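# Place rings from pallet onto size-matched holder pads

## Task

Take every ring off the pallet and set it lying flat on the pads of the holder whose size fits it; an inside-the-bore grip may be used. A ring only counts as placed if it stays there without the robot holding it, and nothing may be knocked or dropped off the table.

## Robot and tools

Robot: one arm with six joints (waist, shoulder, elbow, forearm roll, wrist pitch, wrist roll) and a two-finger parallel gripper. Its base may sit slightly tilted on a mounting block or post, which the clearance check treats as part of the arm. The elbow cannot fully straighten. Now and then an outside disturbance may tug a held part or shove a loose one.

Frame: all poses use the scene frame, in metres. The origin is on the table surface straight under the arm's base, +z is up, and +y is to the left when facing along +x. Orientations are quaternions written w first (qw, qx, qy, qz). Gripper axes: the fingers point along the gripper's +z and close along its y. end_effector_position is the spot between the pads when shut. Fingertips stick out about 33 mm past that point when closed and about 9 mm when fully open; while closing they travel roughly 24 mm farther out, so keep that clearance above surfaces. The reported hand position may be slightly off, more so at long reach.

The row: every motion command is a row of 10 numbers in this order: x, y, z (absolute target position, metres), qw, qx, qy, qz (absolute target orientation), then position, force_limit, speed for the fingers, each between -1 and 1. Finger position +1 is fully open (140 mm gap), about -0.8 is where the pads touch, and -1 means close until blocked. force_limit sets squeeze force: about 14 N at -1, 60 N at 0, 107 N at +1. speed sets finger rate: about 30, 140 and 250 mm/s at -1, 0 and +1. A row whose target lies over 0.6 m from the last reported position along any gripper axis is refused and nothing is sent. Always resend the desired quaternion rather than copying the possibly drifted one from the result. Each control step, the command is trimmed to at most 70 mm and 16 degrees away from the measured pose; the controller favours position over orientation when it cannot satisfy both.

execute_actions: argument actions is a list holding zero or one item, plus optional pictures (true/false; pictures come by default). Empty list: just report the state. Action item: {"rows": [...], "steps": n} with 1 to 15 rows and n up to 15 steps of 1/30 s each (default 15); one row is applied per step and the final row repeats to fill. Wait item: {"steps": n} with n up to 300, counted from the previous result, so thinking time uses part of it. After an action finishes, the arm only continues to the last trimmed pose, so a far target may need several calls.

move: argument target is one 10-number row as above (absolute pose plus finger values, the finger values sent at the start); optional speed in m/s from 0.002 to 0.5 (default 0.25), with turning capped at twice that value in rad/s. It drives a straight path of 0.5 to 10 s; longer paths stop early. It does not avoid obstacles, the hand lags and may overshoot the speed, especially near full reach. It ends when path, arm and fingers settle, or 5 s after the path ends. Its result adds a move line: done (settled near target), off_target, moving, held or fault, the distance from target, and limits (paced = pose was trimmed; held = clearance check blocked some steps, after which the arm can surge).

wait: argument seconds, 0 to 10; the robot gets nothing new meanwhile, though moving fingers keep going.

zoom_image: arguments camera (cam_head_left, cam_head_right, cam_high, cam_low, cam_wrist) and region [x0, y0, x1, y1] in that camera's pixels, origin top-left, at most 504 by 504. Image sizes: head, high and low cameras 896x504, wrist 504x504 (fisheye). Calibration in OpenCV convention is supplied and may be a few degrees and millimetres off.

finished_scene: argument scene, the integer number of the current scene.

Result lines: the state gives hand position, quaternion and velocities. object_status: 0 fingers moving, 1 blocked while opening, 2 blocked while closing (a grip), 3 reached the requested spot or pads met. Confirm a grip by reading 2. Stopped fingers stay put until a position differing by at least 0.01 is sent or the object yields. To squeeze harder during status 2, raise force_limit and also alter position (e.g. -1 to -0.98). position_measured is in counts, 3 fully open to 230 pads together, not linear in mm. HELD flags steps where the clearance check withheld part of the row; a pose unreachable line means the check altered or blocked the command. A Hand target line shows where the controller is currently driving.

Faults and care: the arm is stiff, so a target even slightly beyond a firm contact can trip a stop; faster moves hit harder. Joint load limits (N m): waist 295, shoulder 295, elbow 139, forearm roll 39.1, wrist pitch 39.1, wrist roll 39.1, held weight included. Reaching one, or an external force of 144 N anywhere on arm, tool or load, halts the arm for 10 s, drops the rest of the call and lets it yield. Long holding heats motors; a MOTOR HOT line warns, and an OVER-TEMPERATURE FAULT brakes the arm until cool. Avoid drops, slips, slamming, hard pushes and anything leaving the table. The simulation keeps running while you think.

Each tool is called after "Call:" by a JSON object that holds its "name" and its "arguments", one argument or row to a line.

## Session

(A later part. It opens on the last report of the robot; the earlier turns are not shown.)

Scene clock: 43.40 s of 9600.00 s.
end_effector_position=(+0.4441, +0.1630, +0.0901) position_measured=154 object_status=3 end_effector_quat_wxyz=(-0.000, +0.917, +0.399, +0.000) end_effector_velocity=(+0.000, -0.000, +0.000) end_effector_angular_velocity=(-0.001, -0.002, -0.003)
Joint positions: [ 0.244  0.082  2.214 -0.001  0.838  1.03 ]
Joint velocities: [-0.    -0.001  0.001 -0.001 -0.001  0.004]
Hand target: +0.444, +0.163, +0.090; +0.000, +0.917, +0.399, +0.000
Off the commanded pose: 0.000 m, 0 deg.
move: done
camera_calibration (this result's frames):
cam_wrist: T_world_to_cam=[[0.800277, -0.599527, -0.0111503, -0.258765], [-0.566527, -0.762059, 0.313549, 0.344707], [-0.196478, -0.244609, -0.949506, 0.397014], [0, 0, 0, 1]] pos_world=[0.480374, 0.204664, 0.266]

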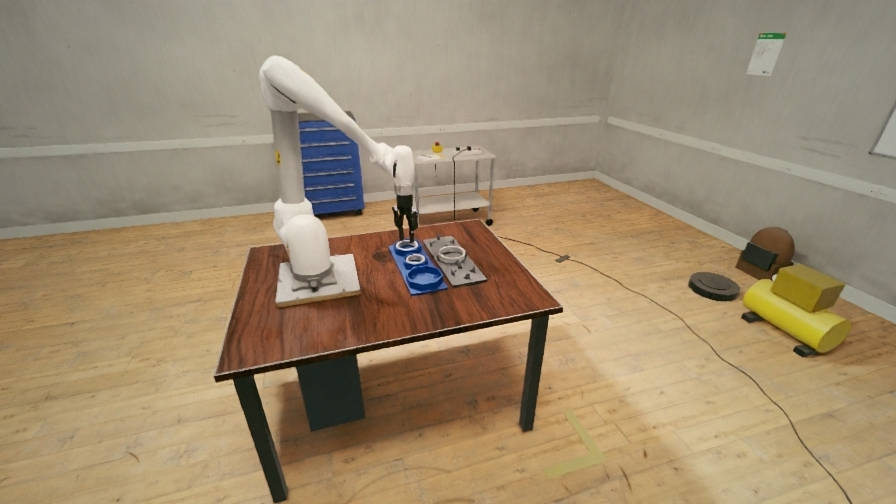

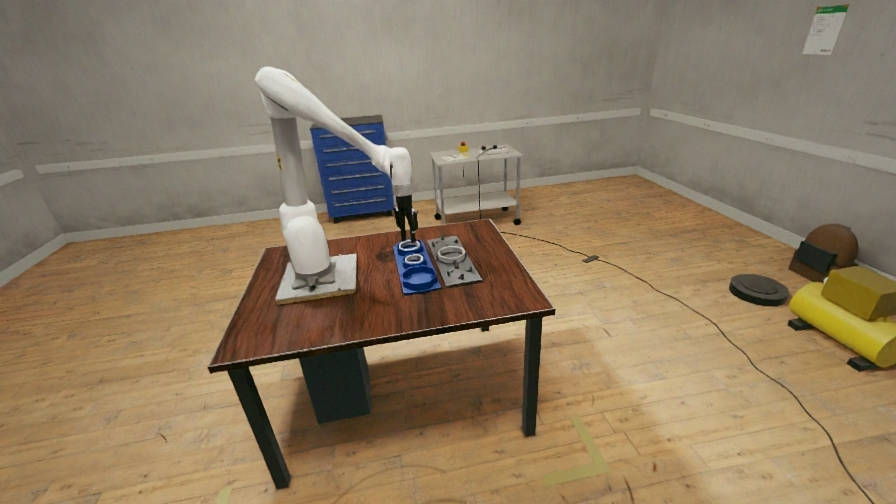

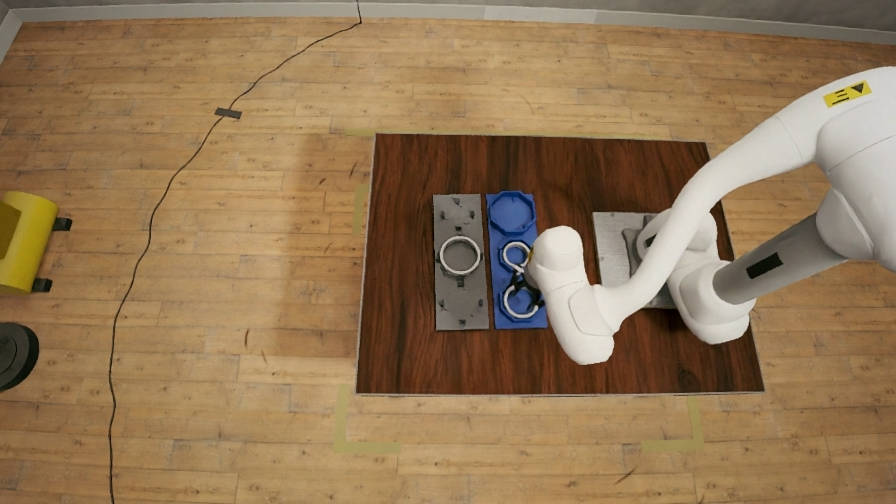

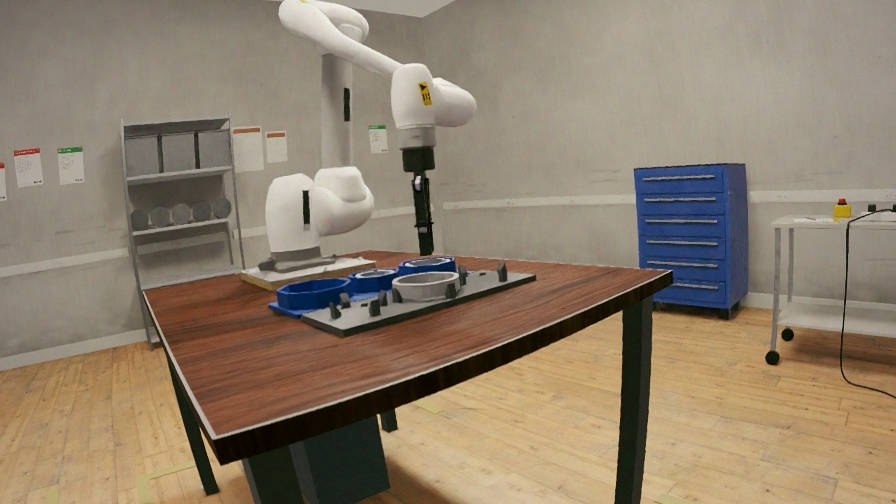

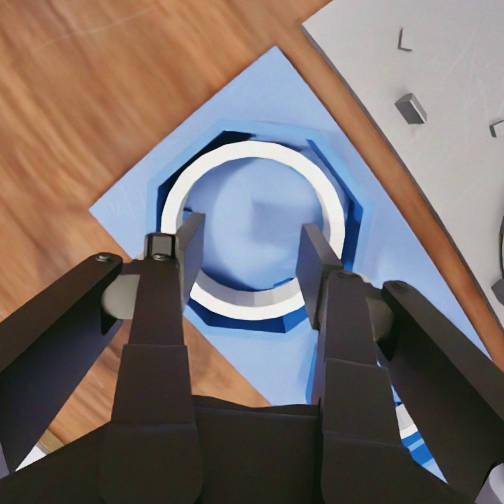

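Call:
{"name": "move", "arguments": {
  "target": [0.443,0.1615,0.049,0,0.917,0.399,0,-0.2,0,0],
  "speed": 0.06
}}

Call:
{"name": "execute_actions", "arguments": {
  "actions": [
    {"rows":[[0.443,0.1615,0.049,0,0.917,0.399,0,1,0,-0.5]],"steps":15}
  ],
  "pictures": false
}}

Call:
{"name": "move", "arguments": {
  "target": [0.443,0.1615,0.095,0,0.917,0.399,0,1,0,-0.5],
  "speed": 0.1
}}

Call:
{"name": "move", "arguments": {
  "target": [0.626,0.165,0.093,0,0.917,0.399,0,1,0,-0.5]
}}

Call:
{"name": "move", "arguments": {
  "target": [0.626,0.165,0.069,0,0.917,0.399,0,1,0,-0.5],
  "speed": 0.04
}}

Scene clock: 53.03 s of 9600.00 s.
end_effector_position=(+0.4430, +0.1615, +0.0491) position_measured=154 object_status=3 end_effector_quat_wxyz=(-0.000, +0.917, +0.399, +0.000) end_effector_velocity=(-0.001, +0.000, -0.002) end_effector_angular_velocity=(-0.000, +0.001, +0.000)
Joint positions: [ 0.242  0.138  2.25  -0.001  0.746  1.027]
Joint velocities: [ 0.001  0.003  0.001  0.    -0.003  0.   ]
Hand target: +0.443, +0.162, +0.049; -0.000, +0.917, +0.399, +0.000
Off the commanded pose: 0.000 m, 0 deg.
After step 90, 5.60 s passed at rest.
move: done
camera_calibration (this result's frames):
cam_wrist: T_world_to_cam=[[0.800287, -0.599511, -0.0112299, -0.259209], [-0.56647, -0.762056, 0.313661, 0.355776], [-0.196601, -0.244658, -0.949469, 0.357576], [0, 0, 0, 1]] pos_world=[0.479278, 0.203206, 0.225003]

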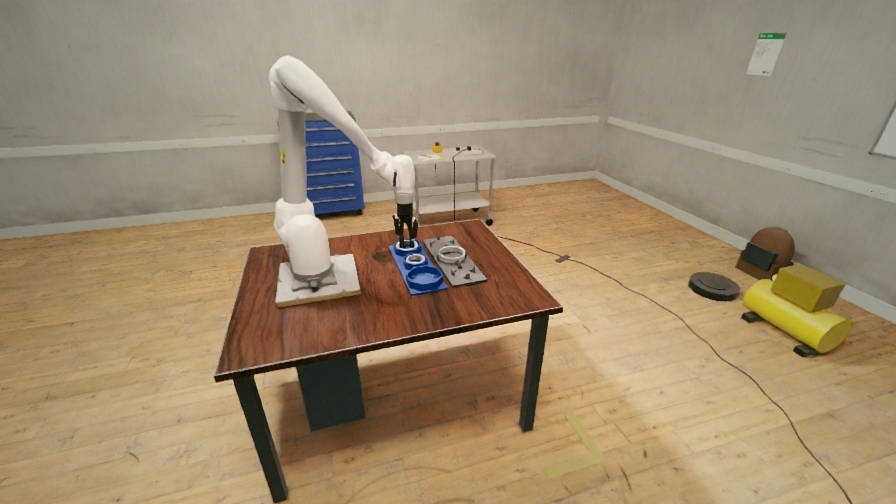

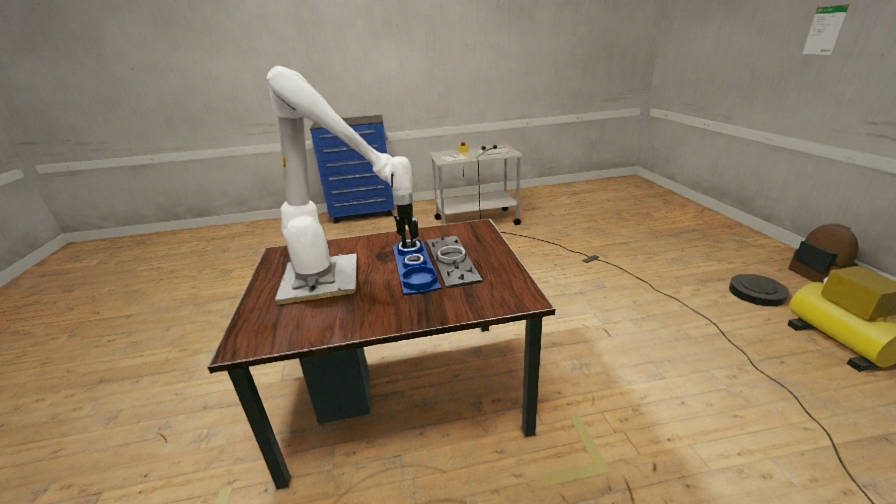

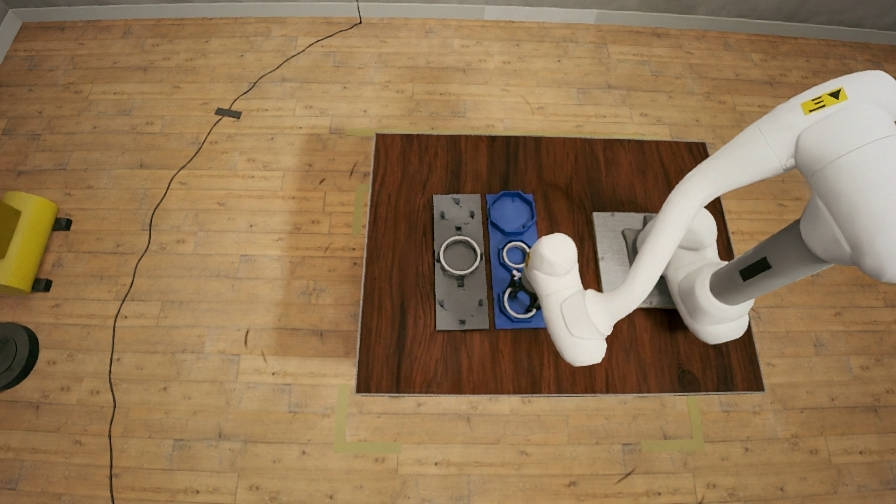

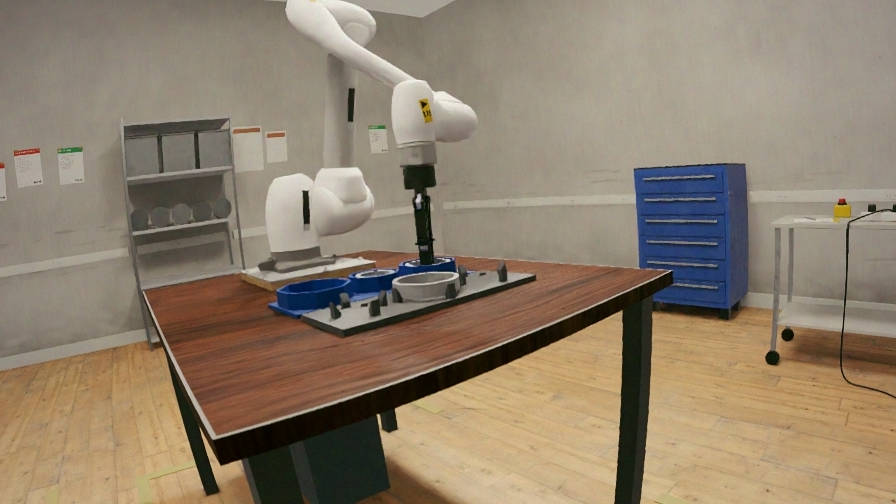

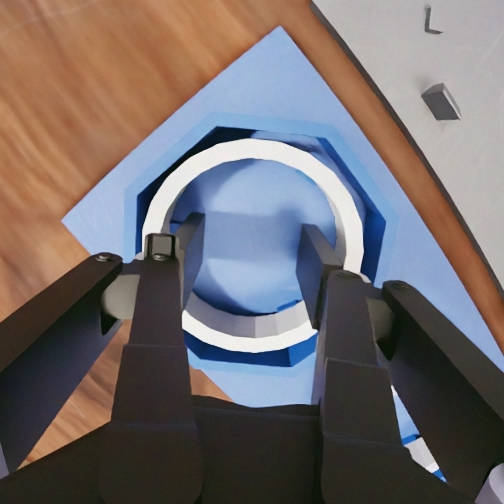

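Scene clock: 53.53 s of 9600.00 s.
end_effector_position=(+0.4430, +0.1615, +0.0490) position_measured=117 object_status=1 end_effector_quat_wxyz=(+0.000, +0.917, +0.399, -0.000) end_effector_velocity=(-0.000, -0.000, -0.000) end_effector_angular_velocity=(-0.001, +0.000, +0.003)
Joint positions: [ 0.242  0.139  2.25  -0.001  0.746  1.027]
Joint velocities: [ 0.001 -0.     0.001 -0.002  0.    -0.001]
Hand target: +0.443, +0.161, +0.049; -0.000, +0.917, +0.399, +0.000
Off the commanded pose: 0.000 m, 0 deg.
Steps of this call (steps 1 to 15: all 15 steps of this action). Readings (end_effector_position | what the end effector reports):
1: (+0.4430, +0.1615, +0.0491) | position_measured=154 object_status=0
2: (+0.4430, +0.1615, +0.0490) | position_measured=151 object_status=0
4: (+0.4430, +0.1615, +0.0490) | position_measured=142 object_status=0
8: (+0.4430, +0.1615, +0.0490) | position_measured=123 object_status=0
15: the state above

Scene clock: 54.63 s of 9600.00 s.
end_effector_position=(+0.4430, +0.1615, +0.0949) position_measured=117 object_status=1 end_effector_quat_wxyz=(+0.000, +0.917, +0.399, -0.000) end_effector_velocity=(-0.000, +0.000, +0.001) end_effector_angular_velocity=(+0.001, +0.000, +0.000)
Joint positions: [ 0.242  0.073  2.212 -0.001  0.849  1.027]
Joint velocities: [-0.    -0.002 -0.     0.001  0.003 -0.001]
Hand target: +0.443, +0.161, +0.095; +0.000, +0.917, +0.399, -0.000
Off the commanded pose: 0.000 m, 0 deg.
move: done
camera_calibration (this result's frames):
cam_wrist: T_world_to_cam=[[0.80018, -0.599655, -0.0112161, -0.258696], [-0.566595, -0.761934, 0.31373, 0.341447], [-0.196676, -0.244686, -0.949446, 0.401085], [0, 0, 0, 1]] pos_world=[0.47935, 0.203171, 0.270785]

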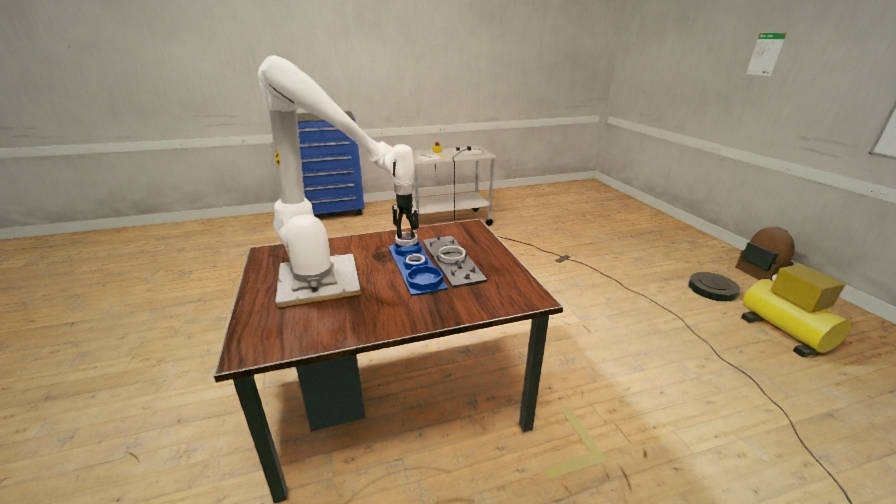

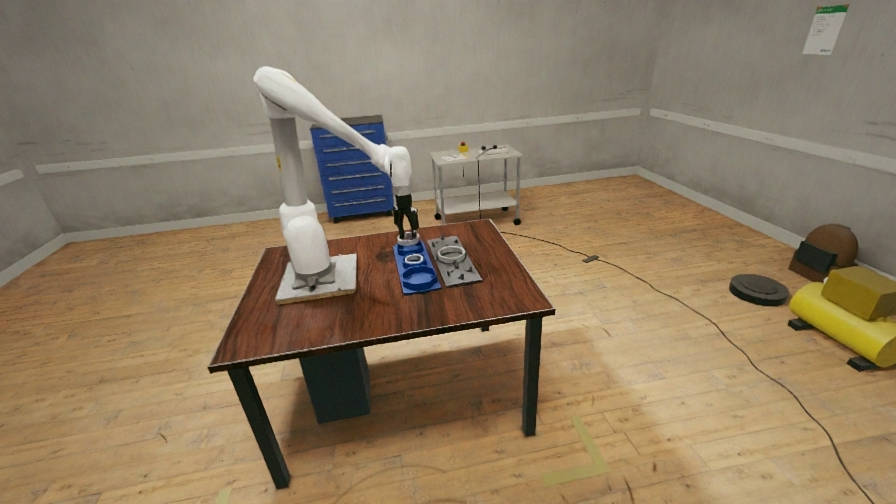

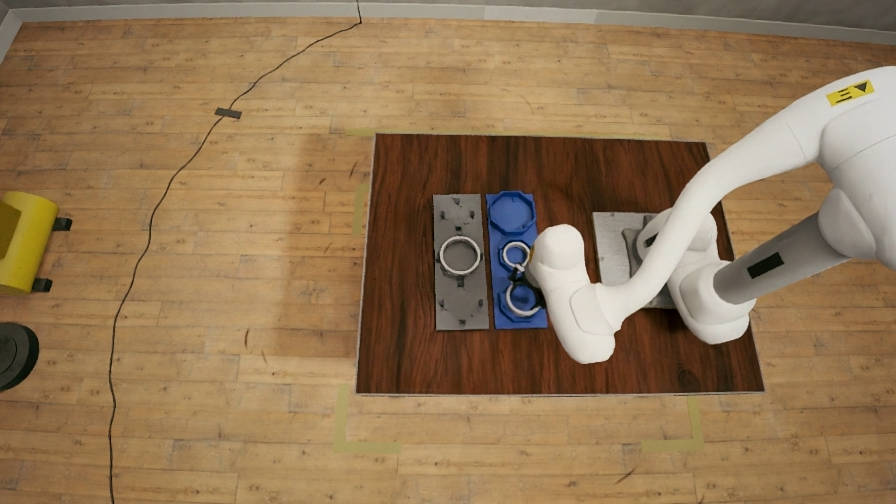

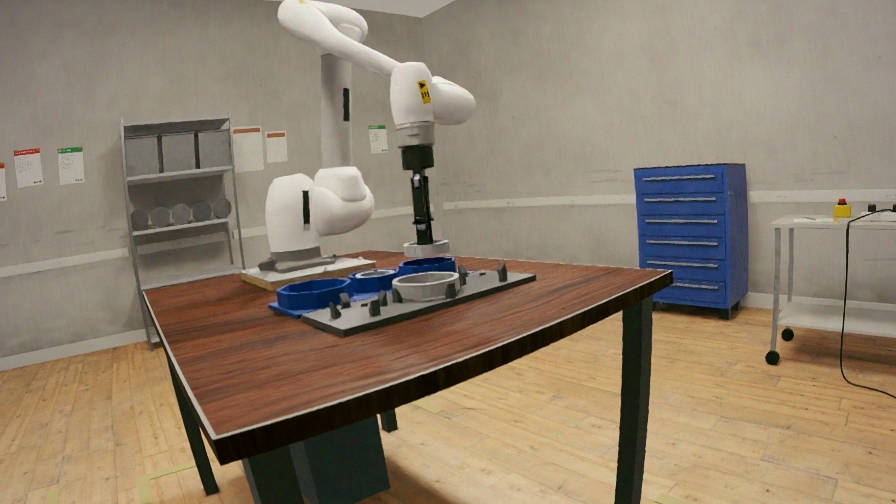

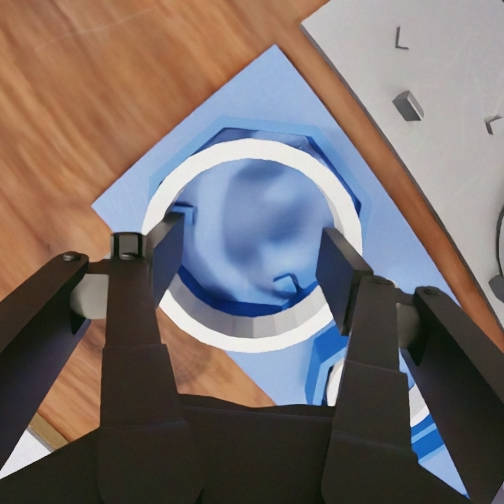

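Scene clock: 55.87 s of 9600.00 s.
end_effector_position=(+0.6259, +0.1650, +0.0929) position_measured=117 object_status=1 end_effector_quat_wxyz=(+0.000, +0.917, +0.399, -0.000) end_effector_velocity=(+0.001, -0.001, +0.000) end_effector_angular_velocity=(+0.001, +0.001, -0.003)
Joint positions: [ 0.17   0.324  1.893 -0.     0.918  0.955]
Joint velocities: [-0.002  0.001 -0.002  0.001  0.002  0.   ]
Hand target: +0.626, +0.165, +0.093; +0.000, +0.917, +0.399, -0.000
Off the commanded pose: 0.000 m, 0 deg.
move: done
camera_calibration (this result's frames):
cam_wrist: T_world_to_cam=[[0.800245, -0.599568, -0.0112064, -0.402979], [-0.566518, -0.761996, 0.313719, 0.44834], [-0.196635, -0.244703, -0.94945, 0.435989], [0, 0, 0, 1]] pos_world=[0.662206, 0.206707, 0.268781]

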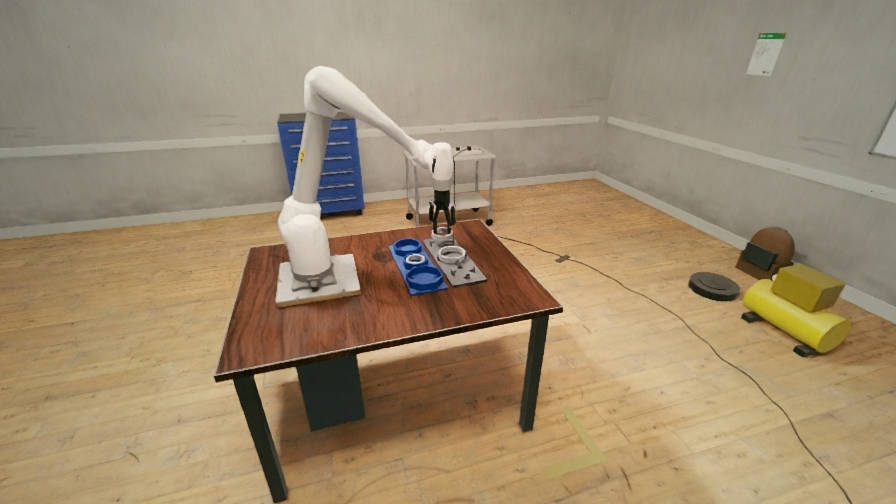

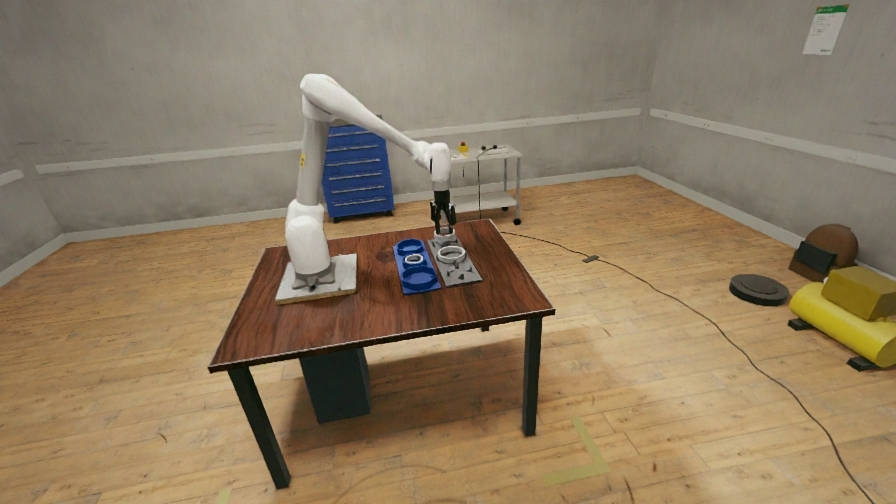

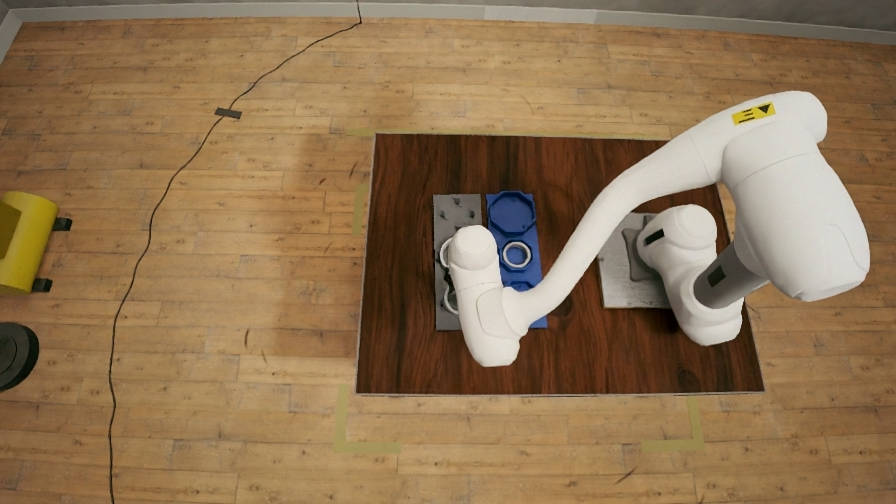

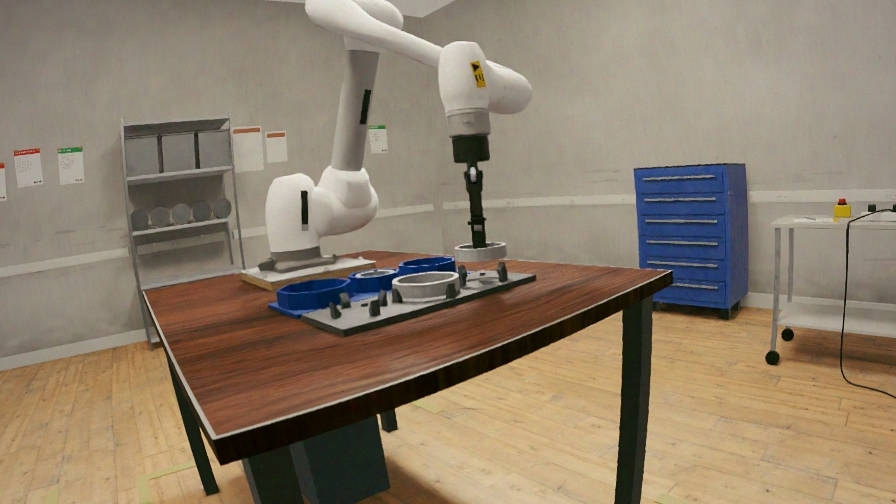

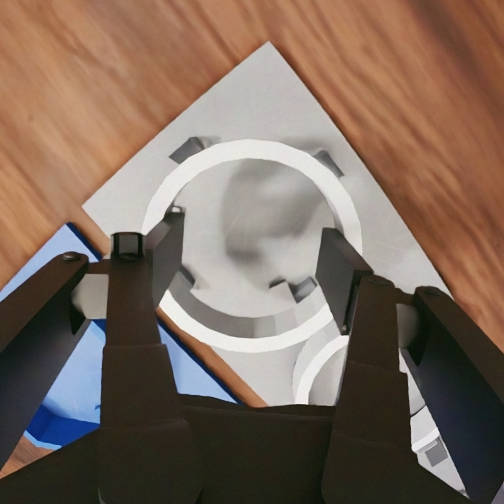

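Scene clock: 56.77 s of 9600.00 s.
end_effector_position=(+0.6260, +0.1650, +0.0691) position_measured=117 object_status=1 end_effector_quat_wxyz=(-0.000, +0.917, +0.399, +0.000) end_effector_velocity=(+0.000, -0.000, -0.002) end_effector_angular_velocity=(+0.000, -0.000, -0.000)
Joint positions: [ 0.17   0.349  1.91  -0.     0.875  0.954]
Joint velocities: [-0.     0.002  0.001  0.    -0.003 -0.   ]
Hand target: +0.626, +0.165, +0.069; -0.000, +0.917, +0.399, +0.000
Off the commanded pose: 0.000 m, 0 deg.
move: done
camera_calibration (this result's frames):
cam_wrist: T_world_to_cam=[[0.800266, -0.59954, -0.0112216, -0.403333], [-0.566497, -0.762032, 0.31367, 0.455849], [-0.196609, -0.244662, -0.949466, 0.413408], [0, 0, 0, 1]] pos_world=[0.662291, 0.206702, 0.245005]

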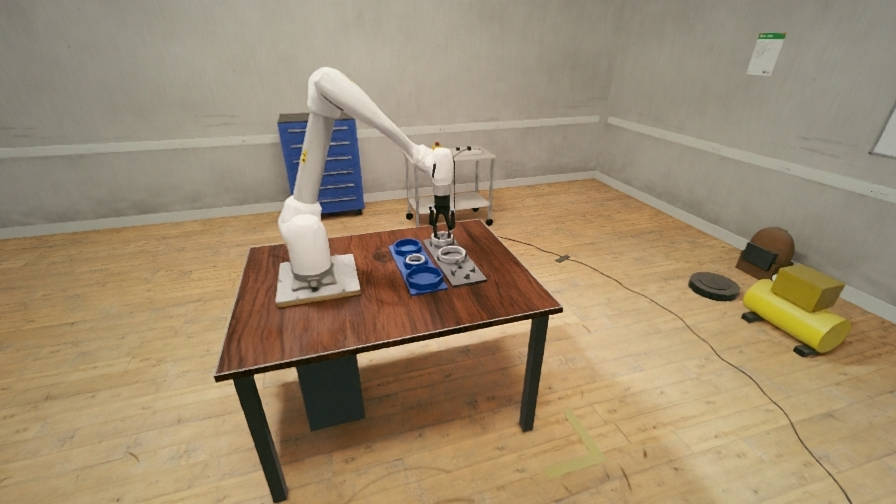

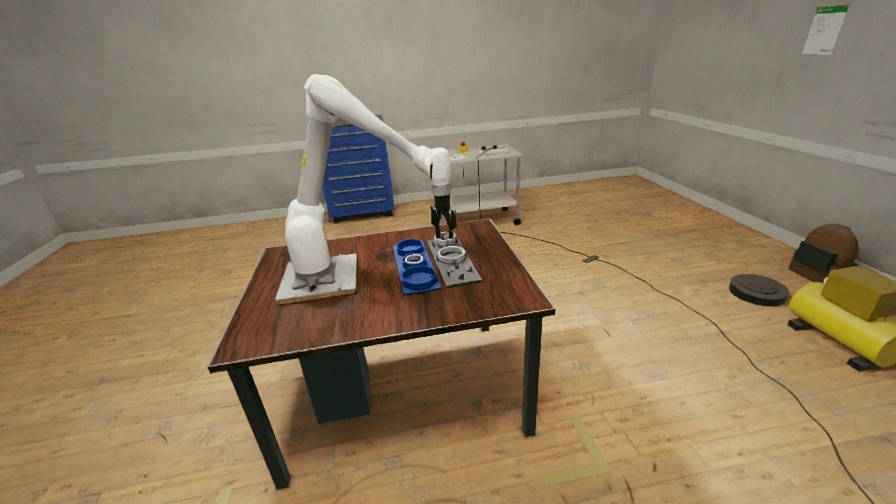

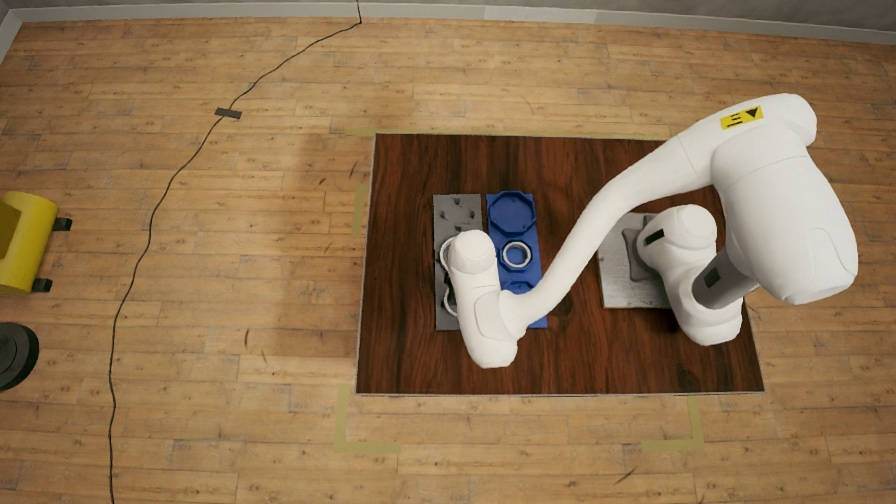

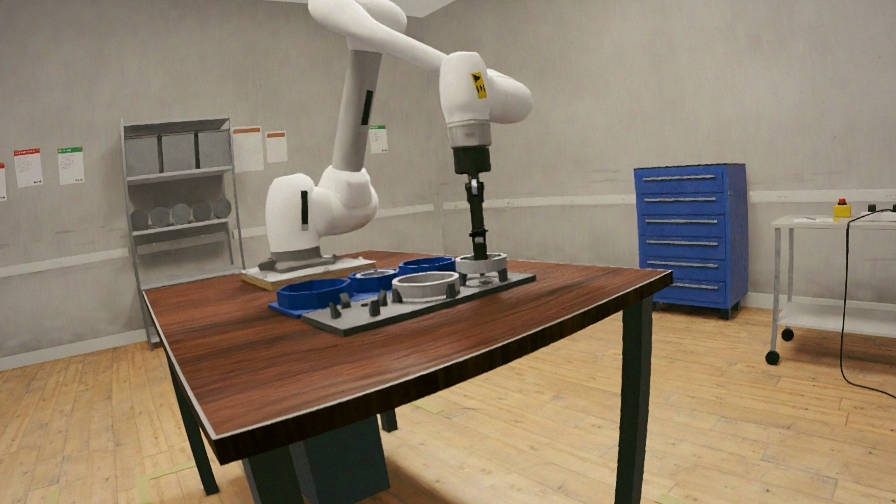

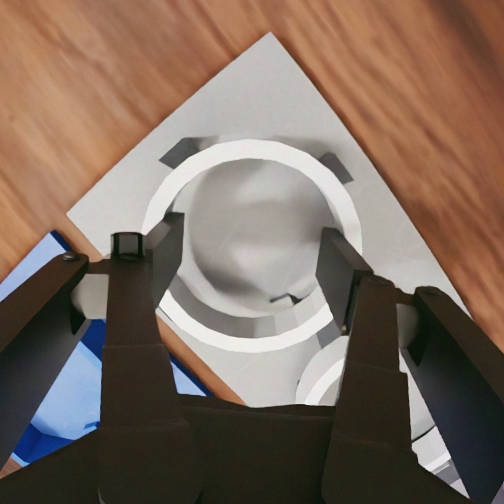

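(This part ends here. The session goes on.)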